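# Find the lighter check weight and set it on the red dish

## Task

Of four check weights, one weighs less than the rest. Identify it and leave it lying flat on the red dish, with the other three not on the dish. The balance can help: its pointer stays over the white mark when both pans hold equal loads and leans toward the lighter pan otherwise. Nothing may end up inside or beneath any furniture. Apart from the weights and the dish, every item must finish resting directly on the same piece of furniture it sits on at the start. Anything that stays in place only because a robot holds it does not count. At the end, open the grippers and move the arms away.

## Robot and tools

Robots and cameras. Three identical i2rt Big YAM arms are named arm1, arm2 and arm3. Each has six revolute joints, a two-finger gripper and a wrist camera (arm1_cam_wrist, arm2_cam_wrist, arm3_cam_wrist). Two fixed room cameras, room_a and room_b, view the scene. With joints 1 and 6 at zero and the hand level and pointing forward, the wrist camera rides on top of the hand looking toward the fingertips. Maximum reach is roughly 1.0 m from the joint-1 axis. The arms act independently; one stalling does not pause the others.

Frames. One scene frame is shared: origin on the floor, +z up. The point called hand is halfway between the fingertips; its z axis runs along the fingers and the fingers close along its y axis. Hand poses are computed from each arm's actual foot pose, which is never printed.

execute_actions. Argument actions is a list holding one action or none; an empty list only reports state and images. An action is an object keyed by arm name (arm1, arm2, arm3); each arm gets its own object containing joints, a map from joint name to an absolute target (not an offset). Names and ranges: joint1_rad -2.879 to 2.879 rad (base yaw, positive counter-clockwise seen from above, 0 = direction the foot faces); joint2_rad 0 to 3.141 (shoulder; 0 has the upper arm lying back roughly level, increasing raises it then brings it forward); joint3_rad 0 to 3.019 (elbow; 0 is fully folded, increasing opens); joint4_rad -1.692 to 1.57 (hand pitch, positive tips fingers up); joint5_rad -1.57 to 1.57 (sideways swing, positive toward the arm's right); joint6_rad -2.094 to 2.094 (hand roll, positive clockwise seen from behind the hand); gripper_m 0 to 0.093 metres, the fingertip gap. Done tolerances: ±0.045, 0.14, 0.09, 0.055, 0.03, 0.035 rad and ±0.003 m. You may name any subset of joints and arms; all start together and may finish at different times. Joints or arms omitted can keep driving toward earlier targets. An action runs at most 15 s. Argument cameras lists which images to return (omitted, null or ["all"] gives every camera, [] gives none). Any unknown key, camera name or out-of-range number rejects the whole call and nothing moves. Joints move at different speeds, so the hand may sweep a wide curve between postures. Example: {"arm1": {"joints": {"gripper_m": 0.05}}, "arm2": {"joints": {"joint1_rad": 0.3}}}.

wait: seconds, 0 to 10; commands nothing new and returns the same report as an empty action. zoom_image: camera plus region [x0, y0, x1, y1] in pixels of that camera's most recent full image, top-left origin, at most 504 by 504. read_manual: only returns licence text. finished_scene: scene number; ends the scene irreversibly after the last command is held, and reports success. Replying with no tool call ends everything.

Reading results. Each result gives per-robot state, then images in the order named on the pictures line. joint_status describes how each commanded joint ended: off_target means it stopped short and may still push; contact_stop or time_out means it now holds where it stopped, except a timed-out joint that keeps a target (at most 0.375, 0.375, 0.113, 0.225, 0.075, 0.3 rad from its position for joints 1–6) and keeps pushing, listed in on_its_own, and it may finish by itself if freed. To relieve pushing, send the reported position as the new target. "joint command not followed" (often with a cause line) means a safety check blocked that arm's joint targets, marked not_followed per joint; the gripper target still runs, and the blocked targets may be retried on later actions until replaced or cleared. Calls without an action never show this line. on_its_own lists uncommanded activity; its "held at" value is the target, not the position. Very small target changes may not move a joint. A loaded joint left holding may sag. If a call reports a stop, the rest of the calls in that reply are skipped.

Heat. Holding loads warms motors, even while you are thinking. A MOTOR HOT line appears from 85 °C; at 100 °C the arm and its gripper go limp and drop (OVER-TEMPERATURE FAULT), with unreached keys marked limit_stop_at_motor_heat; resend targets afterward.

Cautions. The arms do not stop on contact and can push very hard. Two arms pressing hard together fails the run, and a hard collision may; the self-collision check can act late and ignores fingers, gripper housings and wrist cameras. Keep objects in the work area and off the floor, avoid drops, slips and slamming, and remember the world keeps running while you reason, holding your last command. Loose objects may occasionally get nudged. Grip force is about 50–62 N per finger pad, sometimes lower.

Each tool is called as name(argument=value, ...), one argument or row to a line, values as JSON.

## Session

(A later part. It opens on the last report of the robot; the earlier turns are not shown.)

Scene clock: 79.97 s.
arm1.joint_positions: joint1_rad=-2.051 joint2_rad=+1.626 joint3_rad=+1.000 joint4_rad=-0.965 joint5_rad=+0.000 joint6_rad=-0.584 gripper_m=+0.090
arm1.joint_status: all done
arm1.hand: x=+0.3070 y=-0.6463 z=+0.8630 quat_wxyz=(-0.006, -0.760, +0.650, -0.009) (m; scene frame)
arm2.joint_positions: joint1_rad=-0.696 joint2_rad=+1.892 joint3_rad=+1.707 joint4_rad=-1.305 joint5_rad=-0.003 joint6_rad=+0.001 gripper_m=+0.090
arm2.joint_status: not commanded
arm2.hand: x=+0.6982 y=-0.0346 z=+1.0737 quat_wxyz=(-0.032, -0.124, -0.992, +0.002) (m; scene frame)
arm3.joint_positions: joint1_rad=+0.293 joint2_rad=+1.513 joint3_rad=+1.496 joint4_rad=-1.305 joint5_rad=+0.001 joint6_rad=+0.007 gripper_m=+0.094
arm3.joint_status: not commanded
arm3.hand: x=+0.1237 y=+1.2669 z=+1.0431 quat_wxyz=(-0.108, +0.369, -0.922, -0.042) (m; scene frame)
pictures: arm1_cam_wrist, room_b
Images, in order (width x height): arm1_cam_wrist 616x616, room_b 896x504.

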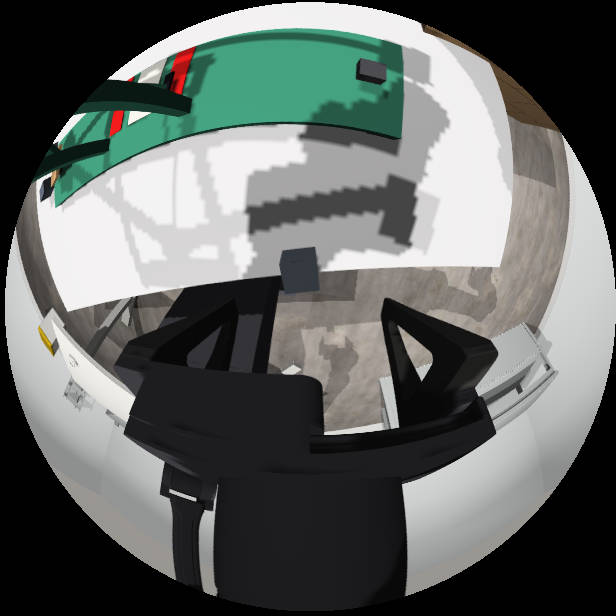

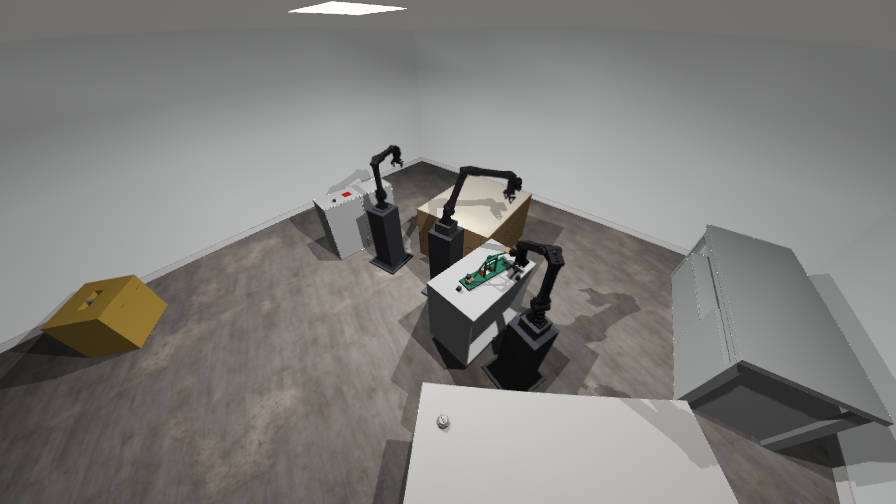

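execute_actions(
  actions=[
    {"arm1":{"joints":{"joint1_rad":-2.02,"joint2_rad":1.74,"joint3_rad":1.02,"joint4_rad":-0.86}}},
  ],
  cameras=["arm1_cam_wrist"],
)

Scene clock: 82.10 s.
arm1.joint_positions: joint1_rad=-2.023 joint2_rad=+1.729 joint3_rad=+1.000 joint4_rad=-0.875 joint5_rad=+0.000 joint6_rad=-0.585 gripper_m=+0.090
arm1.joint_status: all done
arm1.hand: x=+0.3013 y=-0.6325 z=+0.8209 quat_wxyz=(-0.012, -0.769, +0.639, -0.011) (m; scene frame)
arm2.joint_positions: joint1_rad=-0.696 joint2_rad=+1.892 joint3_rad=+1.707 joint4_rad=-1.305 joint5_rad=-0.003 joint6_rad=+0.001 gripper_m=+0.090
arm2.joint_status: not commanded
arm2.hand: x=+0.6982 y=-0.0346 z=+1.0737 quat_wxyz=(-0.032, -0.124, -0.992, +0.002) (m; scene frame)
arm3.joint_positions: joint1_rad=+0.293 joint2_rad=+1.513 joint3_rad=+1.496 joint4_rad=-1.305 joint5_rad=+0.001 joint6_rad=+0.007 gripper_m=+0.094
arm3.joint_status: not commanded
arm3.hand: x=+0.1237 y=+1.2669 z=+1.0431 quat_wxyz=(-0.108, +0.369, -0.922, -0.042) (m; scene frame)
pictures: arm1_cam_wrist
Images, in order (width x height): arm1_cam_wrist 616x616.

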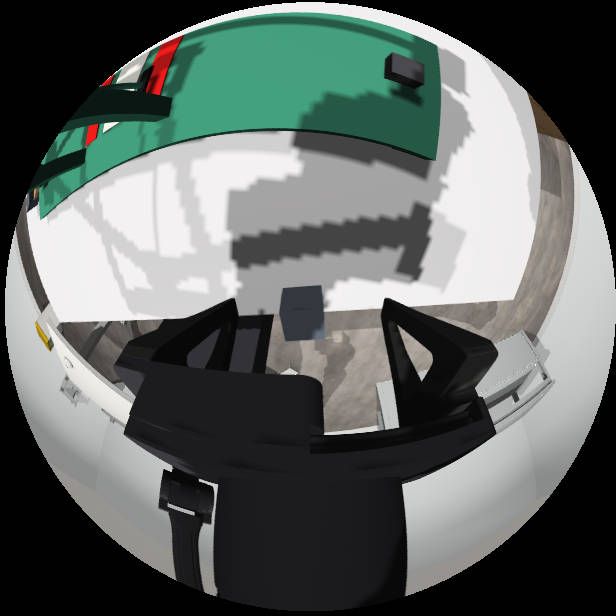

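execute_actions(
  actions=[
    {"arm1":{"joints":{"joint1_rad":-2.05,"joint2_rad":1.82,"joint3_rad":0.98,"joint4_rad":-0.75}}},
  ],
  cameras=["arm1_cam_wrist"],
)

Scene clock: 84.33 s.
arm1.joint_positions: joint1_rad=-2.046 joint2_rad=+1.803 joint3_rad=+0.982 joint4_rad=-0.766 joint5_rad=+0.000 joint6_rad=-0.585 gripper_m=+0.090
arm1.joint_status: all done
arm1.hand: x=+0.3133 y=-0.6308 z=+0.7858 quat_wxyz=(-0.004, -0.762, +0.648, -0.008) (m; scene frame)
arm2.joint_positions: joint1_rad=-0.696 joint2_rad=+1.892 joint3_rad=+1.707 joint4_rad=-1.305 joint5_rad=-0.003 joint6_rad=+0.001 gripper_m=+0.090
arm2.joint_status: not commanded
arm2.hand: x=+0.6982 y=-0.0346 z=+1.0737 quat_wxyz=(-0.032, -0.124, -0.992, +0.002) (m; scene frame)
arm3.joint_positions: joint1_rad=+0.293 joint2_rad=+1.513 joint3_rad=+1.496 joint4_rad=-1.305 joint5_rad=+0.001 joint6_rad=+0.007 gripper_m=+0.094
arm3.joint_status: not commanded
arm3.hand: x=+0.1237 y=+1.2669 z=+1.0431 quat_wxyz=(-0.108, +0.369, -0.922, -0.042) (m; scene frame)
pictures: arm1_cam_wrist
Images, in order (width x height): arm1_cam_wrist 616x616.

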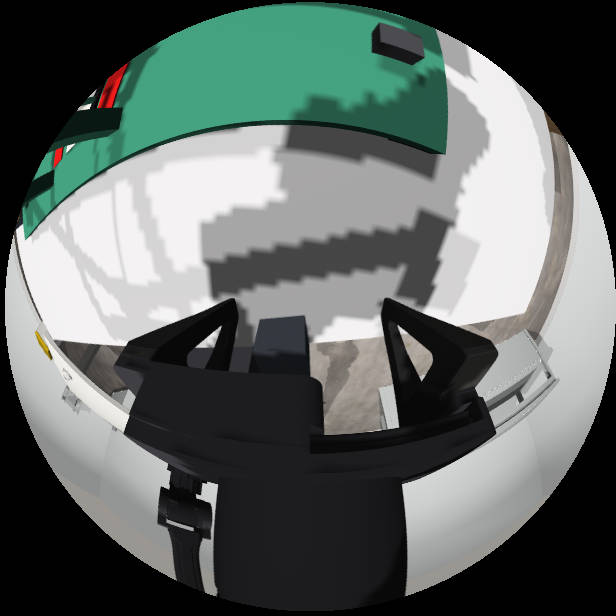

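execute_actions(
  actions=[
    {"arm1":{"joints":{"joint2_rad":1.78,"joint3_rad":0.9,"joint4_rad":-0.69}}},
  ],
  cameras=["arm1_cam_wrist"],
)

Scene clock: 86.37 s.
arm1.joint_positions: joint1_rad=-2.047 joint2_rad=+1.776 joint3_rad=+0.923 joint4_rad=-0.700 joint5_rad=-0.001 joint6_rad=-0.585 gripper_m=+0.090
arm1.joint_status: all done
arm1.hand: x=+0.3092 y=-0.6403 z=+0.7816 quat_wxyz=(+0.013, -0.762, +0.648, -0.003) (m; scene frame)
arm2.joint_positions: joint1_rad=-0.696 joint2_rad=+1.892 joint3_rad=+1.707 joint4_rad=-1.305 joint5_rad=-0.003 joint6_rad=+0.001 gripper_m=+0.090
arm2.joint_status: not commanded
arm2.hand: x=+0.6982 y=-0.0346 z=+1.0737 quat_wxyz=(-0.032, -0.124, -0.992, +0.002) (m; scene frame)
arm3.joint_positions: joint1_rad=+0.293 joint2_rad=+1.513 joint3_rad=+1.496 joint4_rad=-1.305 joint5_rad=+0.001 joint6_rad=+0.007 gripper_m=+0.094
arm3.joint_status: not commanded
arm3.hand: x=+0.1237 y=+1.2669 z=+1.0431 quat_wxyz=(-0.108, +0.369, -0.922, -0.042) (m; scene frame)
pictures: arm1_cam_wrist
Images, in order (width x height): arm1_cam_wrist 616x616.

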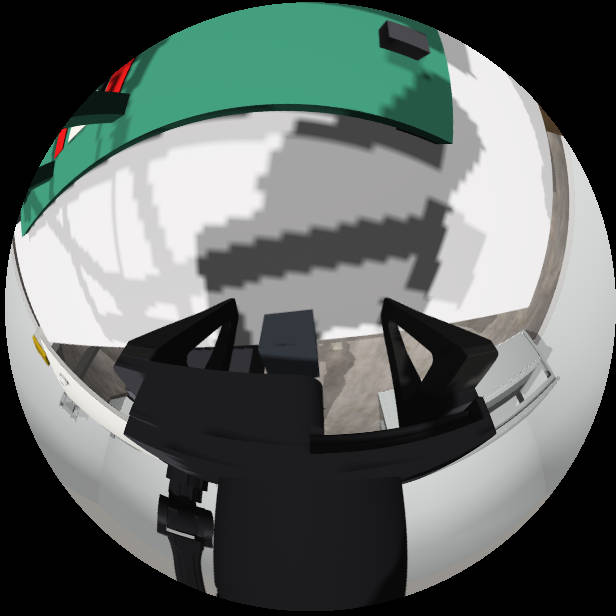

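Close.

execute_actions(
  actions=[
    {"arm1":{"joints":{"gripper_m":0.0}}},
  ],
  cameras=["arm1_cam_wrist"],
)

Scene clock: 88.03 s.
arm1.joint_positions: joint1_rad=-2.047 joint2_rad=+1.773 joint3_rad=+0.915 joint4_rad=-0.697 joint5_rad=-0.004 joint6_rad=-0.586 gripper_m=+0.030
arm1.joint_status: gripper_m off_target (ended at +0.030, target +0.000)
arm1.hand: x=+0.3073 y=-0.6432 z=+0.7803 quat_wxyz=(+0.011, -0.762, +0.647, -0.002) (m; scene frame)
arm2.joint_positions: joint1_rad=-0.696 joint2_rad=+1.892 joint3_rad=+1.707 joint4_rad=-1.305 joint5_rad=-0.003 joint6_rad=+0.001 gripper_m=+0.090
arm2.joint_status: not commanded
arm2.hand: x=+0.6982 y=-0.0346 z=+1.0737 quat_wxyz=(-0.032, -0.124, -0.992, +0.002) (m; scene frame)
arm3.joint_positions: joint1_rad=+0.293 joint2_rad=+1.513 joint3_rad=+1.496 joint4_rad=-1.305 joint5_rad=+0.001 joint6_rad=+0.007 gripper_m=+0.094
arm3.joint_status: not commanded
arm3.hand: x=+0.1237 y=+1.2669 z=+1.0431 quat_wxyz=(-0.108, +0.369, -0.922, -0.042) (m; scene frame)
pictures: arm1_cam_wrist
Images, in order (width x height): arm1_cam_wrist 616x616.

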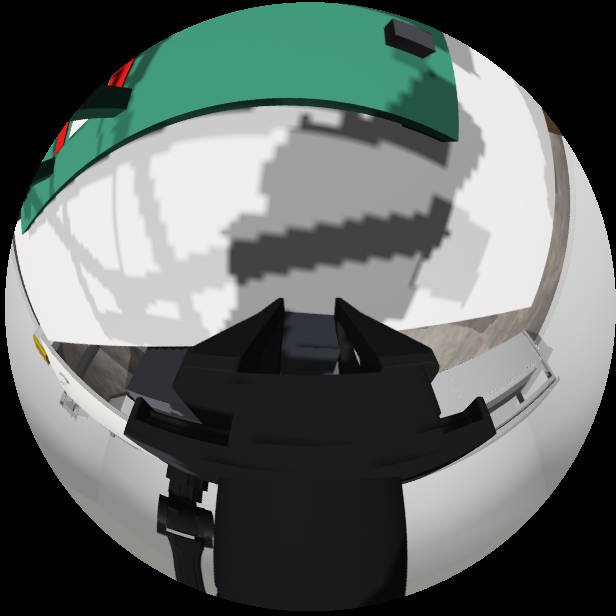

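execute_actions(
  actions=[
    {"arm1":{"joints":{"joint2_rad":1.5,"joint3_rad":1.2,"joint4_rad":-1.2,"joint6_rad":0}}},
  ],
  cameras=[],
)

execute_actions(
  actions=[
    {"arm1":{"joints":{"joint1_rad":-1.79,"joint2_rad":2.2,"joint3_rad":2.2,"joint4_rad":-1.5}}},
  ],
  cameras=["arm1_cam_wrist","room_b"],
)

Scene clock: 91.67 s.
arm1.joint_positions: joint1_rad=-2.047 joint2_rad=+1.482 joint3_rad=+1.193 joint4_rad=-1.185 joint5_rad=-0.003 joint6_rad=-0.015 gripper_m=+0.030
arm1.joint_status: all done
arm1.hand: x=+0.3160 y=-0.6175 z=+0.9876 quat_wxyz=(+0.045, -0.549, +0.834, +0.022) (m; scene frame)
arm2.joint_positions: joint1_rad=-0.696 joint2_rad=+1.892 joint3_rad=+1.707 joint4_rad=-1.305 joint5_rad=-0.003 joint6_rad=+0.001 gripper_m=+0.090
arm2.joint_status: not commanded
arm2.hand: x=+0.6982 y=-0.0346 z=+1.0737 quat_wxyz=(-0.032, -0.124, -0.992, +0.002) (m; scene frame)
arm3.joint_positions: joint1_rad=+0.293 joint2_rad=+1.513 joint3_rad=+1.496 joint4_rad=-1.305 joint5_rad=+0.001 joint6_rad=+0.007 gripper_m=+0.094
arm3.joint_status: not commanded
arm3.hand: x=+0.1237 y=+1.2669 z=+1.0431 quat_wxyz=(-0.108, +0.369, -0.922, -0.042) (m; scene frame)
pictures: none
No camera images: the call's "cameras" was empty. Leave "cameras" out to get every camera's image.

Scene clock: 93.47 s.
arm1.joint_positions: joint1_rad=-1.790 joint2_rad=+2.189 joint3_rad=+2.154 joint4_rad=-1.506 joint5_rad=+0.003 joint6_rad=-0.015 gripper_m=+0.030
arm1.joint_status: all done
arm1.hand: x=+0.2476 y=-0.3478 z=+0.9668 quat_wxyz=(+0.017, -0.651, +0.759, +0.003) (m; scene frame)
arm2.joint_positions: joint1_rad=-0.696 joint2_rad=+1.892 joint3_rad=+1.707 joint4_rad=-1.305 joint5_rad=-0.003 joint6_rad=+0.001 gripper_m=+0.090
arm2.joint_status: not commanded
arm2.hand: x=+0.6982 y=-0.0346 z=+1.0737 quat_wxyz=(-0.032, -0.124, -0.992, +0.002) (m; scene frame)
arm3.joint_positions: joint1_rad=+0.293 joint2_rad=+1.513 joint3_rad=+1.496 joint4_rad=-1.305 joint5_rad=+0.001 joint6_rad=+0.007 gripper_m=+0.094
arm3.joint_status: not commanded
arm3.hand: x=+0.1237 y=+1.2669 z=+1.0431 quat_wxyz=(-0.108, +0.369, -0.922, -0.042) (m; scene frame)
pictures: arm1_cam_wrist, room_b
Images, in order (width x height): arm1_cam_wrist 616x616, room_b 896x504.

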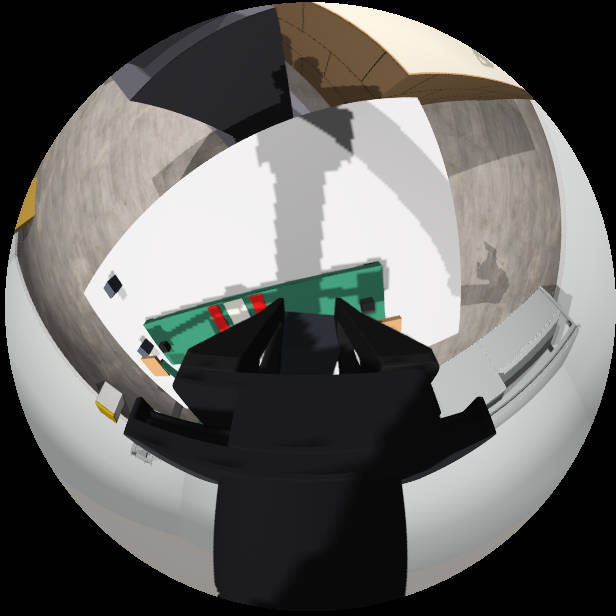

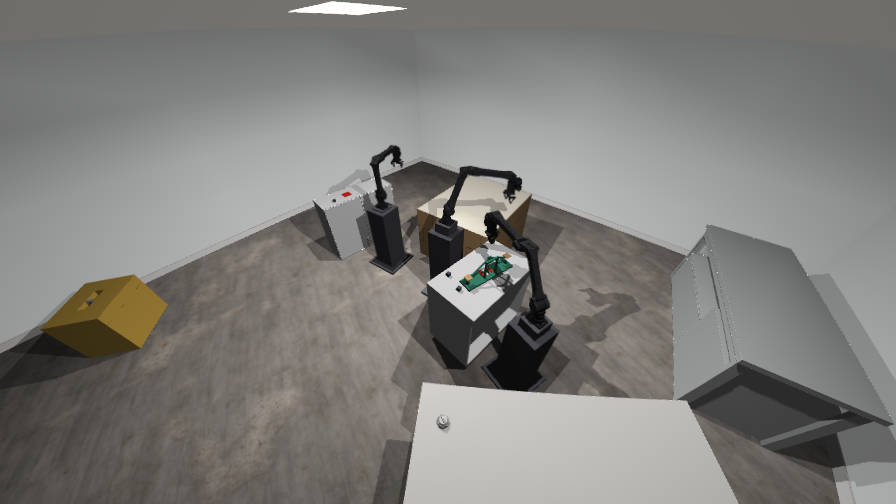

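execute_actions(
  actions=[
    {"arm1":{"joints":{"joint2_rad":2.5,"joint3_rad":2.7,"joint4_rad":-1.65}}},
  ],
  cameras=["arm1_cam_wrist","room_b"],
)

Scene clock: 97.43 s.
arm1.joint_positions: joint1_rad=-1.790 joint2_rad=+2.508 joint3_rad=+2.654 joint4_rad=-1.636 joint5_rad=+0.003 joint6_rad=-0.015 gripper_m=+0.030
arm1.joint_status: all done
arm1.hand: x=+0.2612 y=-0.2695 z=+0.9368 quat_wxyz=(+0.037, -0.651, +0.758, +0.020) (m; scene frame)
arm2.joint_positions: joint1_rad=-0.696 joint2_rad=+1.892 joint3_rad=+1.707 joint4_rad=-1.305 joint5_rad=-0.003 joint6_rad=+0.001 gripper_m=+0.090
arm2.joint_status: not commanded
arm2.hand: x=+0.6982 y=-0.0346 z=+1.0737 quat_wxyz=(-0.032, -0.124, -0.992, +0.002) (m; scene frame)
arm3.joint_positions: joint1_rad=+0.293 joint2_rad=+1.513 joint3_rad=+1.496 joint4_rad=-1.305 joint5_rad=+0.001 joint6_rad=+0.007 gripper_m=+0.094
arm3.joint_status: not commanded
arm3.hand: x=+0.1237 y=+1.2669 z=+1.0431 quat_wxyz=(-0.108, +0.369, -0.922, -0.042) (m; scene frame)
pictures: arm1_cam_wrist, room_b
Images, in order (width x height): arm1_cam_wrist 616x616, room_b 896x504.

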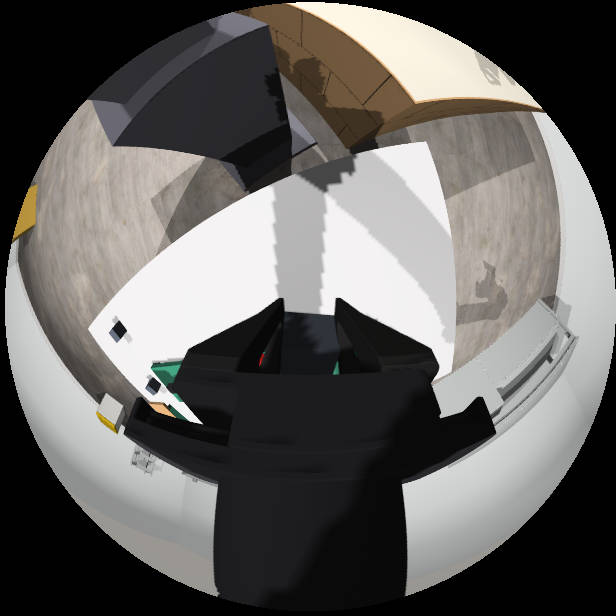

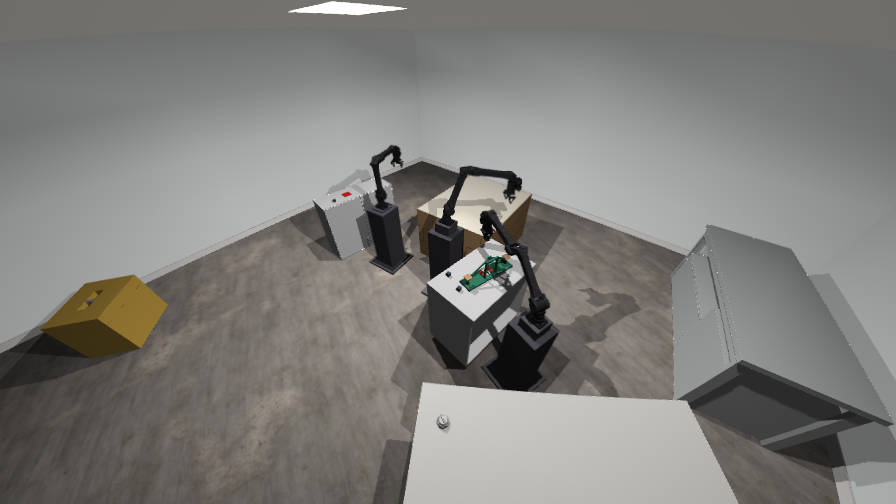

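execute_actions(
  actions=[
    {"arm1":{"joints":{"joint2_rad":2.68,"joint3_rad":2.55}}},
  ],
  cameras=["arm1_cam_wrist","room_a"],
)

Scene clock: 103.43 s.
arm1.joint_positions: joint1_rad=-1.791 joint2_rad=+2.660 joint3_rad=+2.550 joint4_rad=-1.640 joint5_rad=+0.000 joint6_rad=-0.012 gripper_m=+0.030
arm1.joint_status: all done
arm1.hand: x=+0.2576 y=-0.3095 z=+0.7885 quat_wxyz=(-0.063, -0.647, +0.757, -0.062) (m; scene frame)
arm2.joint_positions: joint1_rad=-0.696 joint2_rad=+1.892 joint3_rad=+1.707 joint4_rad=-1.305 joint5_rad=-0.003 joint6_rad=+0.001 gripper_m=+0.090
arm2.joint_status: not commanded
arm2.hand: x=+0.6982 y=-0.0346 z=+1.0737 quat_wxyz=(-0.032, -0.124, -0.992, +0.002) (m; scene frame)
arm3.joint_positions: joint1_rad=+0.293 joint2_rad=+1.513 joint3_rad=+1.496 joint4_rad=-1.305 joint5_rad=+0.001 joint6_rad=+0.007 gripper_m=+0.094
arm3.joint_status: not commanded
arm3.hand: x=+0.1237 y=+1.2669 z=+1.0431 quat_wxyz=(-0.108, +0.369, -0.922, -0.042) (m; scene frame)
pictures: arm1_cam_wrist, room_a
Images, in order (width x height): arm1_cam_wrist 616x616, room_a 896x504.

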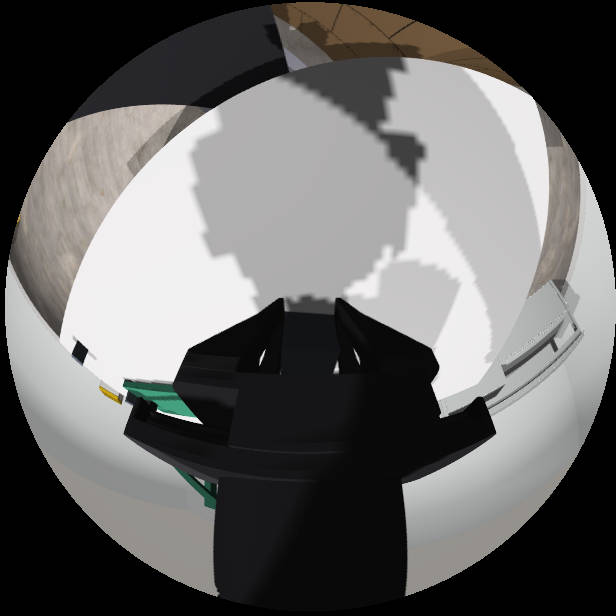

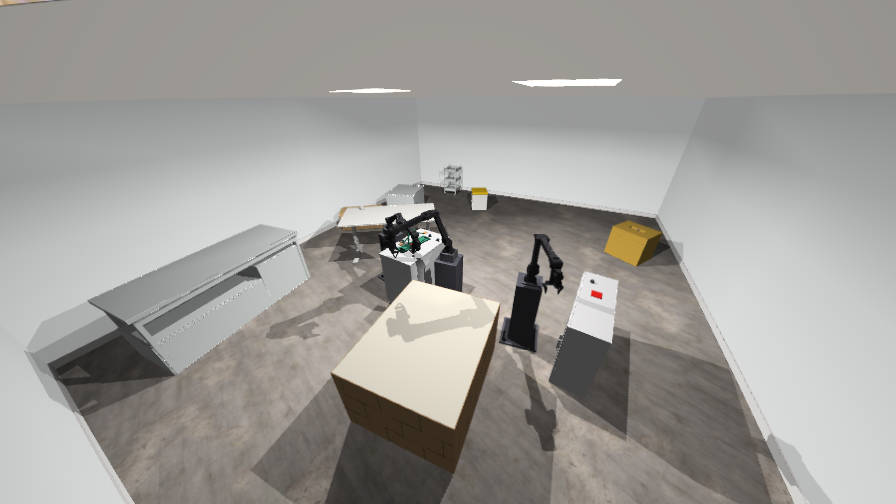

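execute_actions(
  actions=[
    {"arm1":{"joints":{"gripper_m":0.07}}},
  ],
  cameras=[],
)

execute_actions(
  actions=[
    {"arm1":{"joints":{"joint2_rad":2.3,"joint3_rad":2.55}}},
  ],
  cameras=[],
)

execute_actions(
  actions=[
    {"arm1":{"joints":{"joint1_rad":-0.3,"joint2_rad":1.7,"joint3_rad":1.6,"joint4_rad":-1.3}},"arm2":{"joints":{"joint1_rad":-1.7,"joint2_rad":1.3,"joint3_rad":0.9,"joint4_rad":-1.2}}},
  ],
  cameras=["arm2_cam_wrist"],
)

Scene clock: 106.10 s.
arm1.joint_positions: joint1_rad=-1.791 joint2_rad=+2.660 joint3_rad=+2.550 joint4_rad=-1.640 joint5_rad=+0.000 joint6_rad=-0.012 gripper_m=+0.070
arm1.joint_status: all done
arm1.hand: x=+0.2576 y=-0.3095 z=+0.7885 quat_wxyz=(-0.063, -0.647, +0.757, -0.062) (m; scene frame)
arm2.joint_positions: joint1_rad=-0.696 joint2_rad=+1.892 joint3_rad=+1.707 joint4_rad=-1.305 joint5_rad=-0.003 joint6_rad=+0.001 gripper_m=+0.090
arm2.joint_status: not commanded
arm2.hand: x=+0.6982 y=-0.0346 z=+1.0737 quat_wxyz=(-0.032, -0.124, -0.992, +0.002) (m; scene frame)
arm3.joint_positions: joint1_rad=+0.293 joint2_rad=+1.513 joint3_rad=+1.496 joint4_rad=-1.305 joint5_rad=+0.001 joint6_rad=+0.007 gripper_m=+0.094
arm3.joint_status: not commanded
arm3.hand: x=+0.1237 y=+1.2669 z=+1.0431 quat_wxyz=(-0.108, +0.369, -0.922, -0.042) (m; scene frame)
pictures: none
No camera images: the call's "cameras" was empty. Leave "cameras" out to get every camera's image.

Scene clock: 107.83 s.
arm1.joint_positions: joint1_rad=-1.791 joint2_rad=+2.275 joint3_rad=+2.551 joint4_rad=-1.640 joint5_rad=+0.000 joint6_rad=-0.012 gripper_m=+0.070
arm1.joint_status: all done
arm1.hand: x=+0.2557 y=-0.2973 z=+1.0648 quat_wxyz=(+0.084, -0.647, +0.755, +0.061) (m; scene frame)
arm2.joint_positions: joint1_rad=-0.696 joint2_rad=+1.892 joint3_rad=+1.707 joint4_rad=-1.305 joint5_rad=-0.003 joint6_rad=+0.001 gripper_m=+0.090
arm2.joint_status: not commanded
arm2.hand: x=+0.6982 y=-0.0346 z=+1.0737 quat_wxyz=(-0.032, -0.124, -0.992, +0.002) (m; scene frame)
arm3.joint_positions: joint1_rad=+0.293 joint2_rad=+1.513 joint3_rad=+1.496 joint4_rad=-1.305 joint5_rad=+0.001 joint6_rad=+0.007 gripper_m=+0.094
arm3.joint_status: not commanded
arm3.hand: x=+0.1237 y=+1.2669 z=+1.0431 quat_wxyz=(-0.108, +0.369, -0.922, -0.042) (m; scene frame)
pictures: none
No camera images: the call's "cameras" was empty. Leave "cameras" out to get every camera's image.

Scene clock: 109.83 s.
arm1.joint_positions: joint1_rad=-0.294 joint2_rad=+1.693 joint3_rad=+1.595 joint4_rad=-1.303 joint5_rad=-0.003 joint6_rad=-0.012 gripper_m=+0.070
arm1.joint_status: all done
arm1.hand: x=-0.4089 y=-0.8904 z=+1.0364 quat_wxyz=(+0.009, -0.990, +0.114, +0.077) (m; scene frame)
arm2.joint_positions: joint1_rad=-1.700 joint2_rad=+1.294 joint3_rad=+0.904 joint4_rad=-1.203 joint5_rad=+0.002 joint6_rad=+0.001 gripper_m=+0.090
arm2.joint_status: all done
arm2.hand: x=+0.2181 y=-0.2016 z=+1.0493 quat_wxyz=(+0.018, -0.586, -0.810, -0.004) (m; scene frame)
arm3.joint_positions: joint1_rad=+0.293 joint2_rad=+1.513 joint3_rad=+1.496 joint4_rad=-1.305 joint5_rad=+0.001 joint6_rad=+0.007 gripper_m=+0.094
arm3.joint_status: not commanded
arm3.hand: x=+0.1237 y=+1.2669 z=+1.0431 quat_wxyz=(-0.108, +0.369, -0.922, -0.042) (m; scene frame)
pictures: arm2_cam_wrist
Images, in order (width x height): arm2_cam_wrist 616x616.

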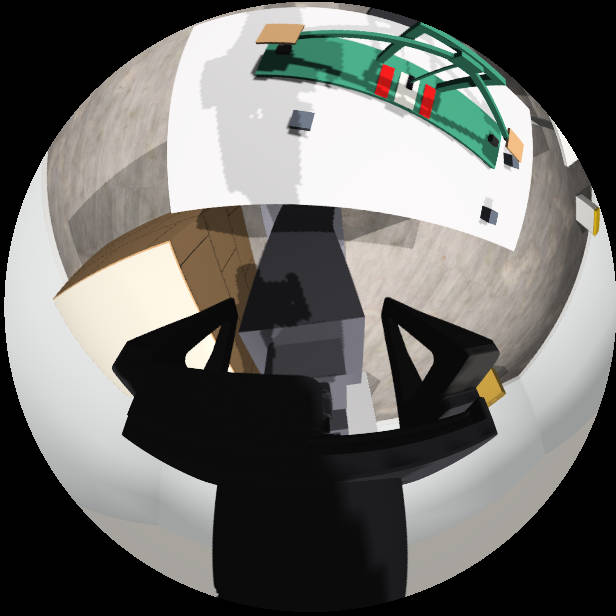

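execute_actions(
  actions=[
    {"arm2":{"joints":{"joint1_rad":-1.68,"joint2_rad":1.85,"joint3_rad":1.2,"joint4_rad":-0.95}}},
  ],
  cameras=["arm2_cam_wrist"],
)

Scene clock: 112.57 s.
arm1.joint_positions: joint1_rad=-0.294 joint2_rad=+1.693 joint3_rad=+1.595 joint4_rad=-1.303 joint5_rad=-0.003 joint6_rad=-0.012 gripper_m=+0.070
arm1.joint_status: not commanded
arm1.hand: x=-0.4089 y=-0.8904 z=+1.0364 quat_wxyz=(+0.009, -0.990, +0.114, +0.077) (m; scene frame)
arm2.joint_positions: joint1_rad=-1.690 joint2_rad=+1.856 joint3_rad=+1.178 joint4_rad=-0.955 joint5_rad=+0.002 joint6_rad=+0.001 gripper_m=+0.090
arm2.joint_status: all done
arm2.hand: x=+0.2658 y=-0.3362 z=+0.9151 quat_wxyz=(+0.034, -0.582, -0.812, -0.015) (m; scene frame)
arm3.joint_positions: joint1_rad=+0.293 joint2_rad=+1.513 joint3_rad=+1.496 joint4_rad=-1.305 joint5_rad=+0.001 joint6_rad=+0.007 gripper_m=+0.094
arm3.joint_status: not commanded
arm3.hand: x=+0.1237 y=+1.2669 z=+1.0431 quat_wxyz=(-0.108, +0.369, -0.922, -0.042) (m; scene frame)
pictures: arm2_cam_wrist
Images, in order (width x height): arm2_cam_wrist 616x616.

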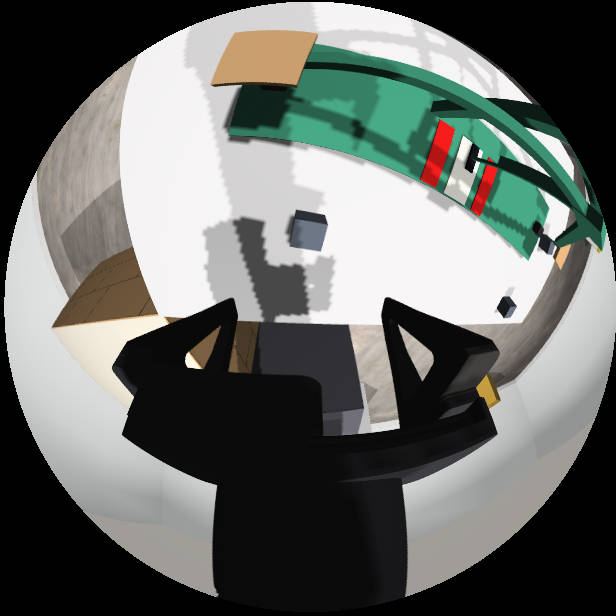

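execute_actions(
  actions=[
    {"arm2":{"joints":{"joint2_rad":1.9,"joint3_rad":1.0,"joint4_rad":-0.7}}},
  ],
  cameras=["arm2_cam_wrist"],
)

Scene clock: 115.17 s.
arm1.joint_positions: joint1_rad=-0.294 joint2_rad=+1.693 joint3_rad=+1.595 joint4_rad=-1.303 joint5_rad=-0.003 joint6_rad=-0.012 gripper_m=+0.070
arm1.joint_status: not commanded
arm1.hand: x=-0.4089 y=-0.8904 z=+1.0364 quat_wxyz=(+0.009, -0.990, +0.114, +0.077) (m; scene frame)
arm2.joint_positions: joint1_rad=-1.690 joint2_rad=+1.896 joint3_rad=+0.999 joint4_rad=-0.714 joint5_rad=+0.002 joint6_rad=+0.001 gripper_m=+0.090
arm2.joint_status: all done
arm2.hand: x=+0.2519 y=-0.2982 z=+0.8495 quat_wxyz=(+0.025, -0.582, -0.813, -0.009) (m; scene frame)
arm3.joint_positions: joint1_rad=+0.293 joint2_rad=+1.513 joint3_rad=+1.496 joint4_rad=-1.305 joint5_rad=+0.001 joint6_rad=+0.007 gripper_m=+0.094
arm3.joint_status: not commanded
arm3.hand: x=+0.1237 y=+1.2669 z=+1.0431 quat_wxyz=(-0.108, +0.369, -0.922, -0.042) (m; scene frame)
pictures: arm2_cam_wrist
Images, in order (width x height): arm2_cam_wrist 616x616.

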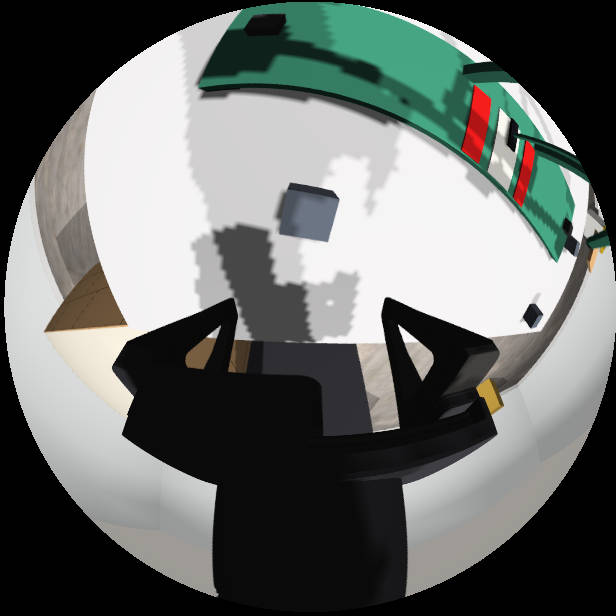

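Lower via j2 (moves outward a bit too).

execute_actions(
  actions=[
    {"arm2":{"joints":{"joint2_rad":2.04,"joint3_rad":1.0,"joint4_rad":-0.55}}},
  ],
  cameras=["arm2_cam_wrist"],
)

Scene clock: 116.63 s.
arm1.joint_positions: joint1_rad=-0.294 joint2_rad=+1.693 joint3_rad=+1.595 joint4_rad=-1.303 joint5_rad=-0.003 joint6_rad=-0.012 gripper_m=+0.070
arm1.joint_status: not commanded
arm1.hand: x=-0.4089 y=-0.8904 z=+1.0364 quat_wxyz=(+0.009, -0.990, +0.114, +0.077) (m; scene frame)
arm2.joint_positions: joint1_rad=-1.691 joint2_rad=+2.020 joint3_rad=+1.001 joint4_rad=-0.564 joint5_rad=+0.000 joint6_rad=+0.002 gripper_m=+0.090
arm2.joint_status: all done
arm2.hand: x=+0.2537 y=-0.3062 z=+0.7965 quat_wxyz=(+0.013, -0.583, -0.812, -0.002) (m; scene frame)
arm3.joint_positions: joint1_rad=+0.293 joint2_rad=+1.513 joint3_rad=+1.496 joint4_rad=-1.305 joint5_rad=+0.001 joint6_rad=+0.007 gripper_m=+0.094
arm3.joint_status: not commanded
arm3.hand: x=+0.1237 y=+1.2669 z=+1.0431 quat_wxyz=(-0.108, +0.369, -0.922, -0.042) (m; scene frame)
pictures: arm2_cam_wrist
Images, in order (width x height): arm2_cam_wrist 616x616.

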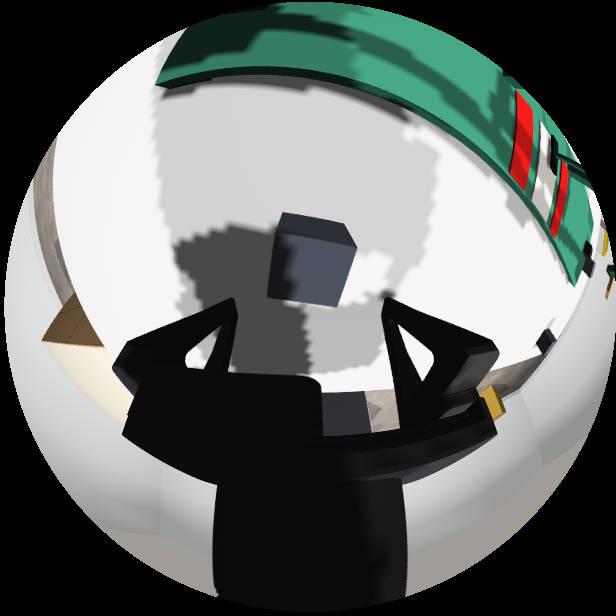

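execute_actions(
  actions=[
    {"arm2":{"joints":{"joint2_rad":2.08,"joint3_rad":1.04,"joint4_rad":-0.62}}},
  ],
  cameras=["arm2_cam_wrist"],
)

execute_actions(
  actions=[
    {"arm2":{"joints":{"gripper_m":0.02}}},
  ],
  cameras=["arm2_cam_wrist"],
)

Scene clock: 118.50 s.
arm1.joint_positions: joint1_rad=-0.294 joint2_rad=+1.693 joint3_rad=+1.595 joint4_rad=-1.303 joint5_rad=-0.003 joint6_rad=-0.012 gripper_m=+0.070
arm1.joint_status: not commanded
arm1.hand: x=-0.4089 y=-0.8904 z=+1.0364 quat_wxyz=(+0.009, -0.990, +0.114, +0.077) (m; scene frame)
arm2.joint_positions: joint1_rad=-1.691 joint2_rad=+2.033 joint3_rad=+1.023 joint4_rad=-0.605 joint5_rad=-0.001 joint6_rad=+0.002 gripper_m=+0.090
arm2.joint_status: all done
arm2.hand: x=+0.2535 y=-0.3055 z=+0.7958 quat_wxyz=(+0.026, -0.583, -0.812, -0.011) (m; scene frame)
arm3.joint_positions: joint1_rad=+0.293 joint2_rad=+1.513 joint3_rad=+1.496 joint4_rad=-1.305 joint5_rad=+0.001 joint6_rad=+0.007 gripper_m=+0.094
arm3.joint_status: not commanded
arm3.hand: x=+0.1237 y=+1.2669 z=+1.0431 quat_wxyz=(-0.108, +0.369, -0.922, -0.042) (m; scene frame)
pictures: arm2_cam_wrist
Images, in order (width x height): arm2_cam_wrist 616x616.

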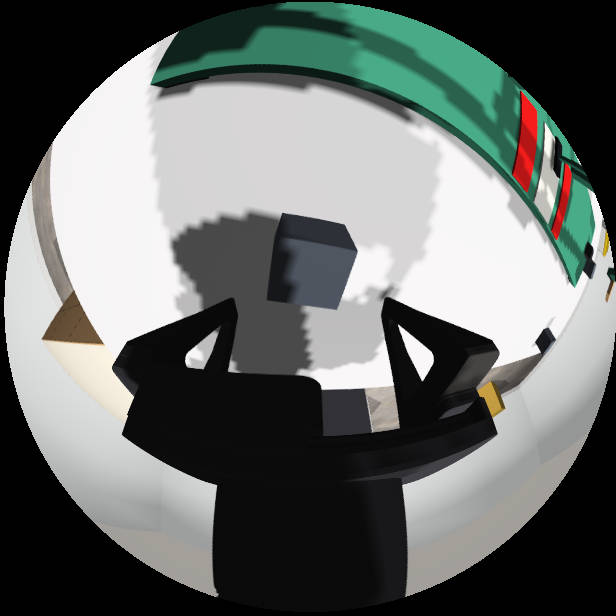

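Scene clock: 119.17 s.
arm1.joint_positions: joint1_rad=-0.294 joint2_rad=+1.693 joint3_rad=+1.595 joint4_rad=-1.303 joint5_rad=-0.003 joint6_rad=-0.012 gripper_m=+0.070
arm1.joint_status: not commanded
arm1.hand: x=-0.4089 y=-0.8904 z=+1.0364 quat_wxyz=(+0.009, -0.990, +0.114, +0.077) (m; scene frame)
arm2.joint_positions: joint1_rad=-1.676 joint2_rad=+2.035 joint3_rad=+1.023 joint4_rad=-0.607 joint5_rad=-0.011 joint6_rad=+0.002 gripper_m=+0.020
arm2.joint_status: all done
arm2.hand: x=+0.2615 y=-0.3018 z=+0.7950 quat_wxyz=(+0.024, -0.577, -0.816, -0.016) (m; scene frame)
arm3.joint_positions: joint1_rad=+0.293 joint2_rad=+1.513 joint3_rad=+1.496 joint4_rad=-1.305 joint5_rad=+0.001 joint6_rad=+0.007 gripper_m=+0.094
arm3.joint_status: not commanded
arm3.hand: x=+0.1237 y=+1.2669 z=+1.0431 quat_wxyz=(-0.108, +0.369, -0.922, -0.042) (m; scene frame)
pictures: arm2_cam_wrist
Images, in order (width x height): arm2_cam_wrist 616x616.

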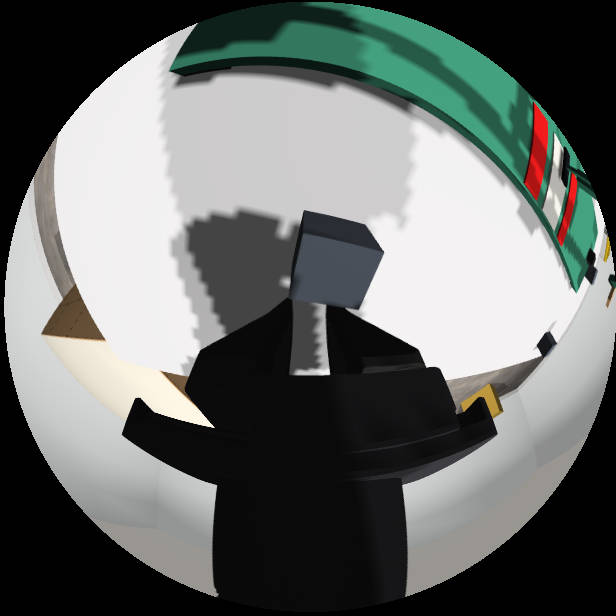

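execute_actions(
  actions=[
    {"arm2":{"joints":{"gripper_m":0.09,"joint1_rad":-1.75}}},
  ],
  cameras=[],
)

execute_actions(
  actions=[
    {"arm2":{"joints":{"joint2_rad":2.16,"joint3_rad":1.16,"joint4_rad":-0.62,"joint6_rad":0.2}}},
  ],
  cameras=["arm2_cam_wrist"],
)

Scene clock: 121.73 s.
arm1.joint_positions: joint1_rad=-0.294 joint2_rad=+1.693 joint3_rad=+1.595 joint4_rad=-1.303 joint5_rad=-0.003 joint6_rad=-0.012 gripper_m=+0.070
arm1.joint_status: not commanded
arm1.hand: x=-0.4089 y=-0.8904 z=+1.0364 quat_wxyz=(+0.009, -0.990, +0.114, +0.077) (m; scene frame)
arm2.joint_positions: joint1_rad=-1.755 joint2_rad=+2.036 joint3_rad=+1.025 joint4_rad=-0.615 joint5_rad=-0.008 joint6_rad=+0.001 gripper_m=+0.090
arm2.joint_status: all done
arm2.hand: x=+0.2270 y=-0.3114 z=+0.7956 quat_wxyz=(+0.027, -0.608, -0.793, -0.018) (m; scene frame)
arm3.joint_positions: joint1_rad=+0.293 joint2_rad=+1.513 joint3_rad=+1.496 joint4_rad=-1.305 joint5_rad=+0.001 joint6_rad=+0.007 gripper_m=+0.094
arm3.joint_status: not commanded
arm3.hand: x=+0.1237 y=+1.2669 z=+1.0431 quat_wxyz=(-0.108, +0.369, -0.922, -0.042) (m; scene frame)
pictures: none
No camera images: the call's "cameras" was empty. Leave "cameras" out to get every camera's image.

Scene clock: 123.80 s.
arm1.joint_positions: joint1_rad=-0.294 joint2_rad=+1.693 joint3_rad=+1.595 joint4_rad=-1.303 joint5_rad=-0.003 joint6_rad=-0.012 gripper_m=+0.070
arm1.joint_status: not commanded
arm1.hand: x=-0.4089 y=-0.8904 z=+1.0364 quat_wxyz=(+0.009, -0.990, +0.114, +0.077) (m; scene frame)
arm2.joint_positions: joint1_rad=-1.755 joint2_rad=+2.068 joint3_rad=+1.091 joint4_rad=-0.693 joint5_rad=-0.020 joint6_rad=+0.120 gripper_m=+0.090
arm2.joint_status: joint4_rad time_out (moved -0.078 of -0.005); joint6_rad time_out (moved +0.120 of +0.199); the others done
arm2.on_its_own: joint4_rad reads -0.693 and still pushes toward -0.620 since a time_out; joint6_rad reads +0.120 and still pushes toward +0.200 since a time_out
arm2.hand: x=+0.2314 y=-0.3199 z=+0.7955 quat_wxyz=(+0.044, -0.654, -0.754, -0.034) (m; scene frame)
arm3.joint_positions: joint1_rad=+0.293 joint2_rad=+1.513 joint3_rad=+1.496 joint4_rad=-1.305 joint5_rad=+0.001 joint6_rad=+0.007 gripper_m=+0.094
arm3.joint_status: not commanded
arm3.hand: x=+0.1237 y=+1.2669 z=+1.0431 quat_wxyz=(-0.108, +0.369, -0.922, -0.042) (m; scene frame)
pictures: arm2_cam_wrist
Images, in order (width x height): arm2_cam_wrist 616x616.

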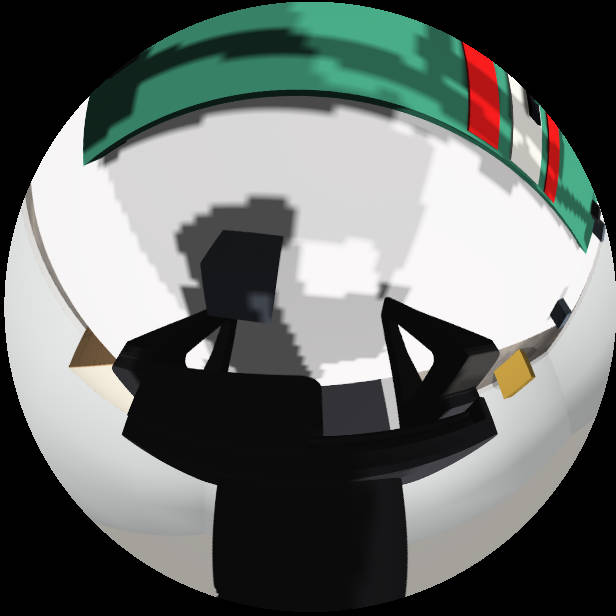

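execute_actions(
  actions=[
    {"arm2":{"joints":{"joint2_rad":1.98,"joint3_rad":1.09,"joint4_rad":-0.7,"joint6_rad":0}}},
  ],
  cameras=[],
)

execute_actions(
  actions=[
    {"arm2":{"joints":{"joint1_rad":-1.63,"joint3_rad":1.14,"joint4_rad":-0.72}}},
  ],
  cameras=["arm2_cam_wrist"],
)

Scene clock: 126.57 s.
arm1.joint_positions: joint1_rad=-0.294 joint2_rad=+1.693 joint3_rad=+1.595 joint4_rad=-1.303 joint5_rad=-0.003 joint6_rad=-0.012 gripper_m=+0.070
arm1.joint_status: not commanded
arm1.hand: x=-0.4089 y=-0.8904 z=+1.0364 quat_wxyz=(+0.009, -0.990, +0.114, +0.077) (m; scene frame)
arm2.joint_positions: joint1_rad=-1.754 joint2_rad=+1.971 joint3_rad=+1.091 joint4_rad=-0.697 joint5_rad=-0.003 joint6_rad=+0.009 gripper_m=+0.090
arm2.joint_status: all done
arm2.hand: x=+0.2356 y=-0.3425 z=+0.8383 quat_wxyz=(+0.010, -0.611, -0.791, -0.001) (m; scene frame)
arm3.joint_positions: joint1_rad=+0.293 joint2_rad=+1.513 joint3_rad=+1.496 joint4_rad=-1.305 joint5_rad=+0.001 joint6_rad=+0.007 gripper_m=+0.094
arm3.joint_status: not commanded
arm3.hand: x=+0.1237 y=+1.2669 z=+1.0431 quat_wxyz=(-0.108, +0.369, -0.922, -0.042) (m; scene frame)
pictures: none
No camera images: the call's "cameras" was empty. Leave "cameras" out to get every camera's image.

Scene clock: 127.63 s.
arm1.joint_positions: joint1_rad=-0.294 joint2_rad=+1.693 joint3_rad=+1.595 joint4_rad=-1.303 joint5_rad=-0.003 joint6_rad=-0.012 gripper_m=+0.070
arm1.joint_status: not commanded
arm1.hand: x=-0.4089 y=-0.8904 z=+1.0364 quat_wxyz=(+0.009, -0.990, +0.114, +0.077) (m; scene frame)
arm2.joint_positions: joint1_rad=-1.622 joint2_rad=+1.971 joint3_rad=+1.102 joint4_rad=-0.706 joint5_rad=-0.001 joint6_rad=+0.008 gripper_m=+0.090
arm2.joint_status: all done
arm2.hand: x=+0.2958 y=-0.3258 z=+0.8402 quat_wxyz=(+0.010, -0.557, -0.830, +0.000) (m; scene frame)
arm3.joint_positions: joint1_rad=+0.293 joint2_rad=+1.513 joint3_rad=+1.496 joint4_rad=-1.305 joint5_rad=+0.001 joint6_rad=+0.007 gripper_m=+0.094
arm3.joint_status: not commanded
arm3.hand: x=+0.1237 y=+1.2669 z=+1.0431 quat_wxyz=(-0.108, +0.369, -0.922, -0.042) (m; scene frame)
pictures: arm2_cam_wrist
Images, in order (width x height): arm2_cam_wrist 616x616.

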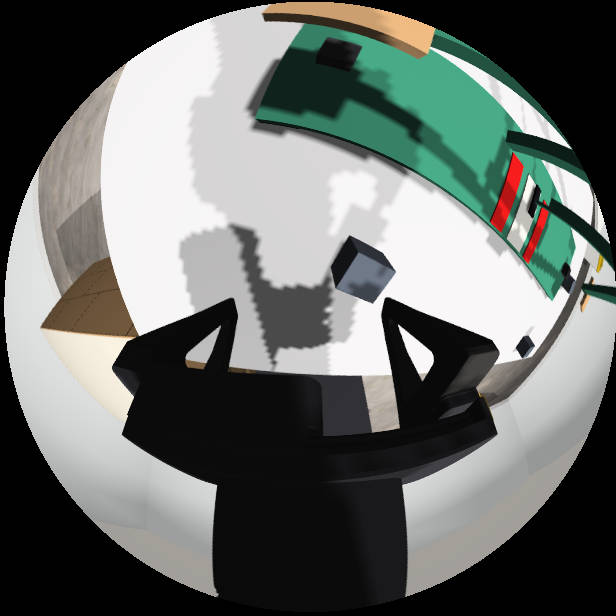

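execute_actions(
  actions=[
    {"arm2":{"joints":{"joint1_rad":-1.69,"joint6_rad":-0.5}}},
  ],
  cameras=["arm2_cam_wrist"],
)

Scene clock: 130.60 s.
arm1.joint_positions: joint1_rad=-0.294 joint2_rad=+1.693 joint3_rad=+1.595 joint4_rad=-1.303 joint5_rad=-0.003 joint6_rad=-0.012 gripper_m=+0.070
arm1.joint_status: not commanded
arm1.hand: x=-0.4089 y=-0.8904 z=+1.0364 quat_wxyz=(+0.009, -0.990, +0.114, +0.077) (m; scene frame)
arm2.joint_positions: joint1_rad=-1.696 joint2_rad=+1.971 joint3_rad=+1.102 joint4_rad=-0.706 joint5_rad=-0.001 joint6_rad=-0.490 gripper_m=+0.090
arm2.joint_status: all done
arm2.hand: x=+0.2627 y=-0.3382 z=+0.8406 quat_wxyz=(+0.010, -0.370, -0.929, -0.002) (m; scene frame)
arm3.joint_positions: joint1_rad=+0.293 joint2_rad=+1.513 joint3_rad=+1.496 joint4_rad=-1.305 joint5_rad=+0.001 joint6_rad=+0.007 gripper_m=+0.094
arm3.joint_status: not commanded
arm3.hand: x=+0.1237 y=+1.2669 z=+1.0431 quat_wxyz=(-0.108, +0.369, -0.922, -0.042) (m; scene frame)
pictures: arm2_cam_wrist
Images, in order (width x height): arm2_cam_wrist 616x616.

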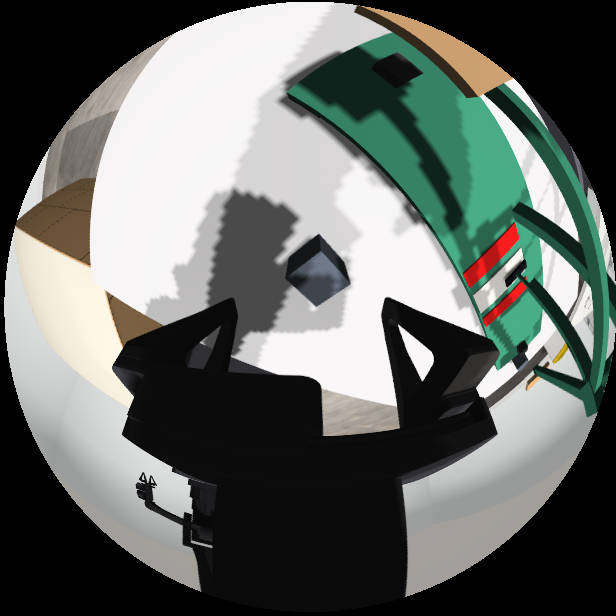

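Wrong direction; use positive.

execute_actions(
  actions=[
    {"arm2":{"joints":{"joint6_rad":0.35}}},
  ],
  cameras=["arm2_cam_wrist"],
)

Scene clock: 133.00 s.
arm1.joint_positions: joint1_rad=-0.294 joint2_rad=+1.693 joint3_rad=+1.595 joint4_rad=-1.303 joint5_rad=-0.003 joint6_rad=-0.012 gripper_m=+0.070
arm1.joint_status: not commanded
arm1.hand: x=-0.4089 y=-0.8904 z=+1.0364 quat_wxyz=(+0.009, -0.990, +0.114, +0.077) (m; scene frame)
arm2.joint_positions: joint1_rad=-1.696 joint2_rad=+1.971 joint3_rad=+1.102 joint4_rad=-0.706 joint5_rad=-0.001 joint6_rad=+0.340 gripper_m=+0.090
arm2.joint_status: all done
arm2.hand: x=+0.2627 y=-0.3382 z=+0.8406 quat_wxyz=(+0.010, -0.713, -0.701, +0.002) (m; scene frame)
arm3.joint_positions: joint1_rad=+0.293 joint2_rad=+1.513 joint3_rad=+1.496 joint4_rad=-1.305 joint5_rad=+0.001 joint6_rad=+0.007 gripper_m=+0.094
arm3.joint_status: not commanded
arm3.hand: x=+0.1237 y=+1.2669 z=+1.0431 quat_wxyz=(-0.108, +0.369, -0.922, -0.042) (m; scene frame)
pictures: arm2_cam_wrist
Images, in order (width x height): arm2_cam_wrist 616x616.

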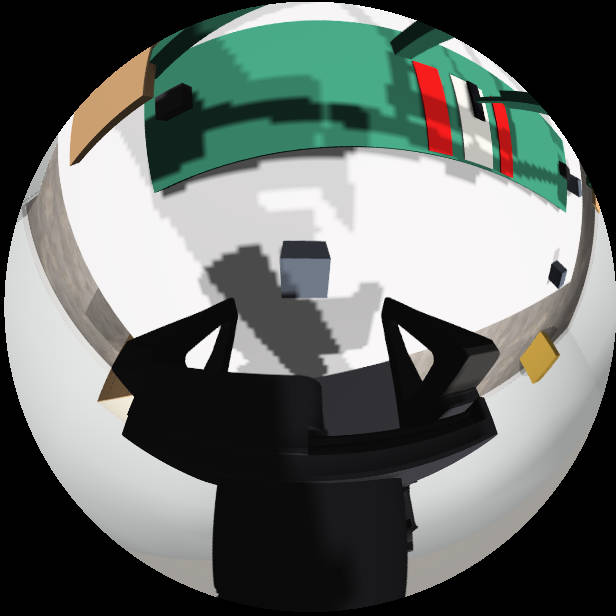

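execute_actions(
  actions=[
    {"arm2":{"joints":{"joint2_rad":2.09,"joint3_rad":1.13,"joint4_rad":-0.62}}},
  ],
  cameras=["arm2_cam_wrist"],
)

Scene clock: 134.77 s.
arm1.joint_positions: joint1_rad=-0.294 joint2_rad=+1.693 joint3_rad=+1.595 joint4_rad=-1.303 joint5_rad=-0.003 joint6_rad=-0.012 gripper_m=+0.070
arm1.joint_status: not commanded
arm1.hand: x=-0.4089 y=-0.8904 z=+1.0364 quat_wxyz=(+0.009, -0.990, +0.114, +0.077) (m; scene frame)
arm2.joint_positions: joint1_rad=-1.699 joint2_rad=+2.067 joint3_rad=+1.109 joint4_rad=-0.632 joint5_rad=-0.002 joint6_rad=+0.344 gripper_m=+0.090
arm2.joint_status: all done
arm2.hand: x=+0.2610 y=-0.3379 z=+0.7983 quat_wxyz=(+0.016, -0.715, -0.699, -0.002) (m; scene frame)
arm3.joint_positions: joint1_rad=+0.293 joint2_rad=+1.513 joint3_rad=+1.496 joint4_rad=-1.305 joint5_rad=+0.001 joint6_rad=+0.007 gripper_m=+0.094
arm3.joint_status: not commanded
arm3.hand: x=+0.1237 y=+1.2669 z=+1.0431 quat_wxyz=(-0.108, +0.369, -0.922, -0.042) (m; scene frame)
pictures: arm2_cam_wrist
Images, in order (width x height): arm2_cam_wrist 616x616.

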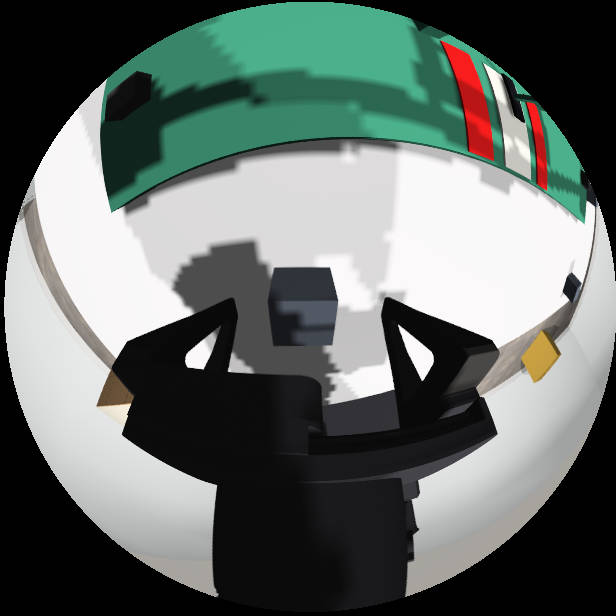

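execute_actions(
  actions=[
    {"arm2":{"joints":{"gripper_m":0.02}}},
  ],
  cameras=["arm2_cam_wrist"],
)

Scene clock: 136.03 s.
arm1.joint_positions: joint1_rad=-0.294 joint2_rad=+1.693 joint3_rad=+1.595 joint4_rad=-1.303 joint5_rad=-0.003 joint6_rad=-0.012 gripper_m=+0.070
arm1.joint_status: not commanded
arm1.hand: x=-0.4089 y=-0.8904 z=+1.0364 quat_wxyz=(+0.009, -0.990, +0.114, +0.077) (m; scene frame)
arm2.joint_positions: joint1_rad=-1.698 joint2_rad=+2.067 joint3_rad=+1.109 joint4_rad=-0.632 joint5_rad=-0.002 joint6_rad=+0.344 gripper_m=+0.030
arm2.joint_status: gripper_m off_target (ended at +0.029, target +0.020)
arm2.hand: x=+0.2611 y=-0.3378 z=+0.7983 quat_wxyz=(+0.016, -0.715, -0.699, -0.002) (m; scene frame)
arm3.joint_positions: joint1_rad=+0.293 joint2_rad=+1.513 joint3_rad=+1.496 joint4_rad=-1.305 joint5_rad=+0.001 joint6_rad=+0.007 gripper_m=+0.094
arm3.joint_status: not commanded
arm3.hand: x=+0.1237 y=+1.2669 z=+1.0431 quat_wxyz=(-0.108, +0.369, -0.922, -0.042) (m; scene frame)
pictures: arm2_cam_wrist
Images, in order (width x height): arm2_cam_wrist 616x616.

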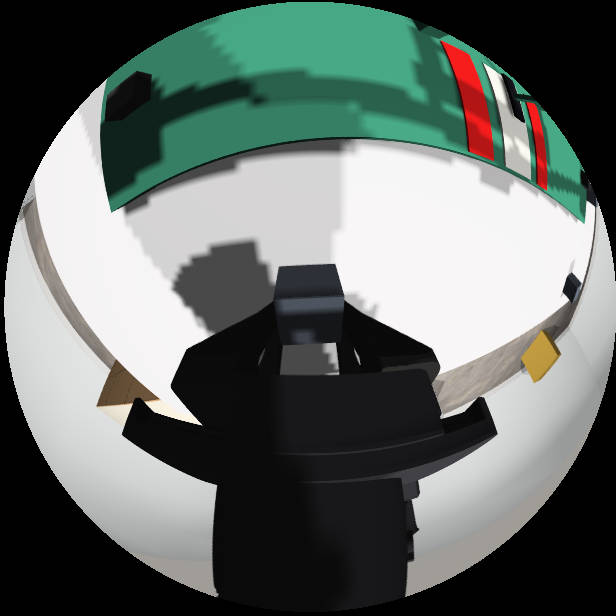

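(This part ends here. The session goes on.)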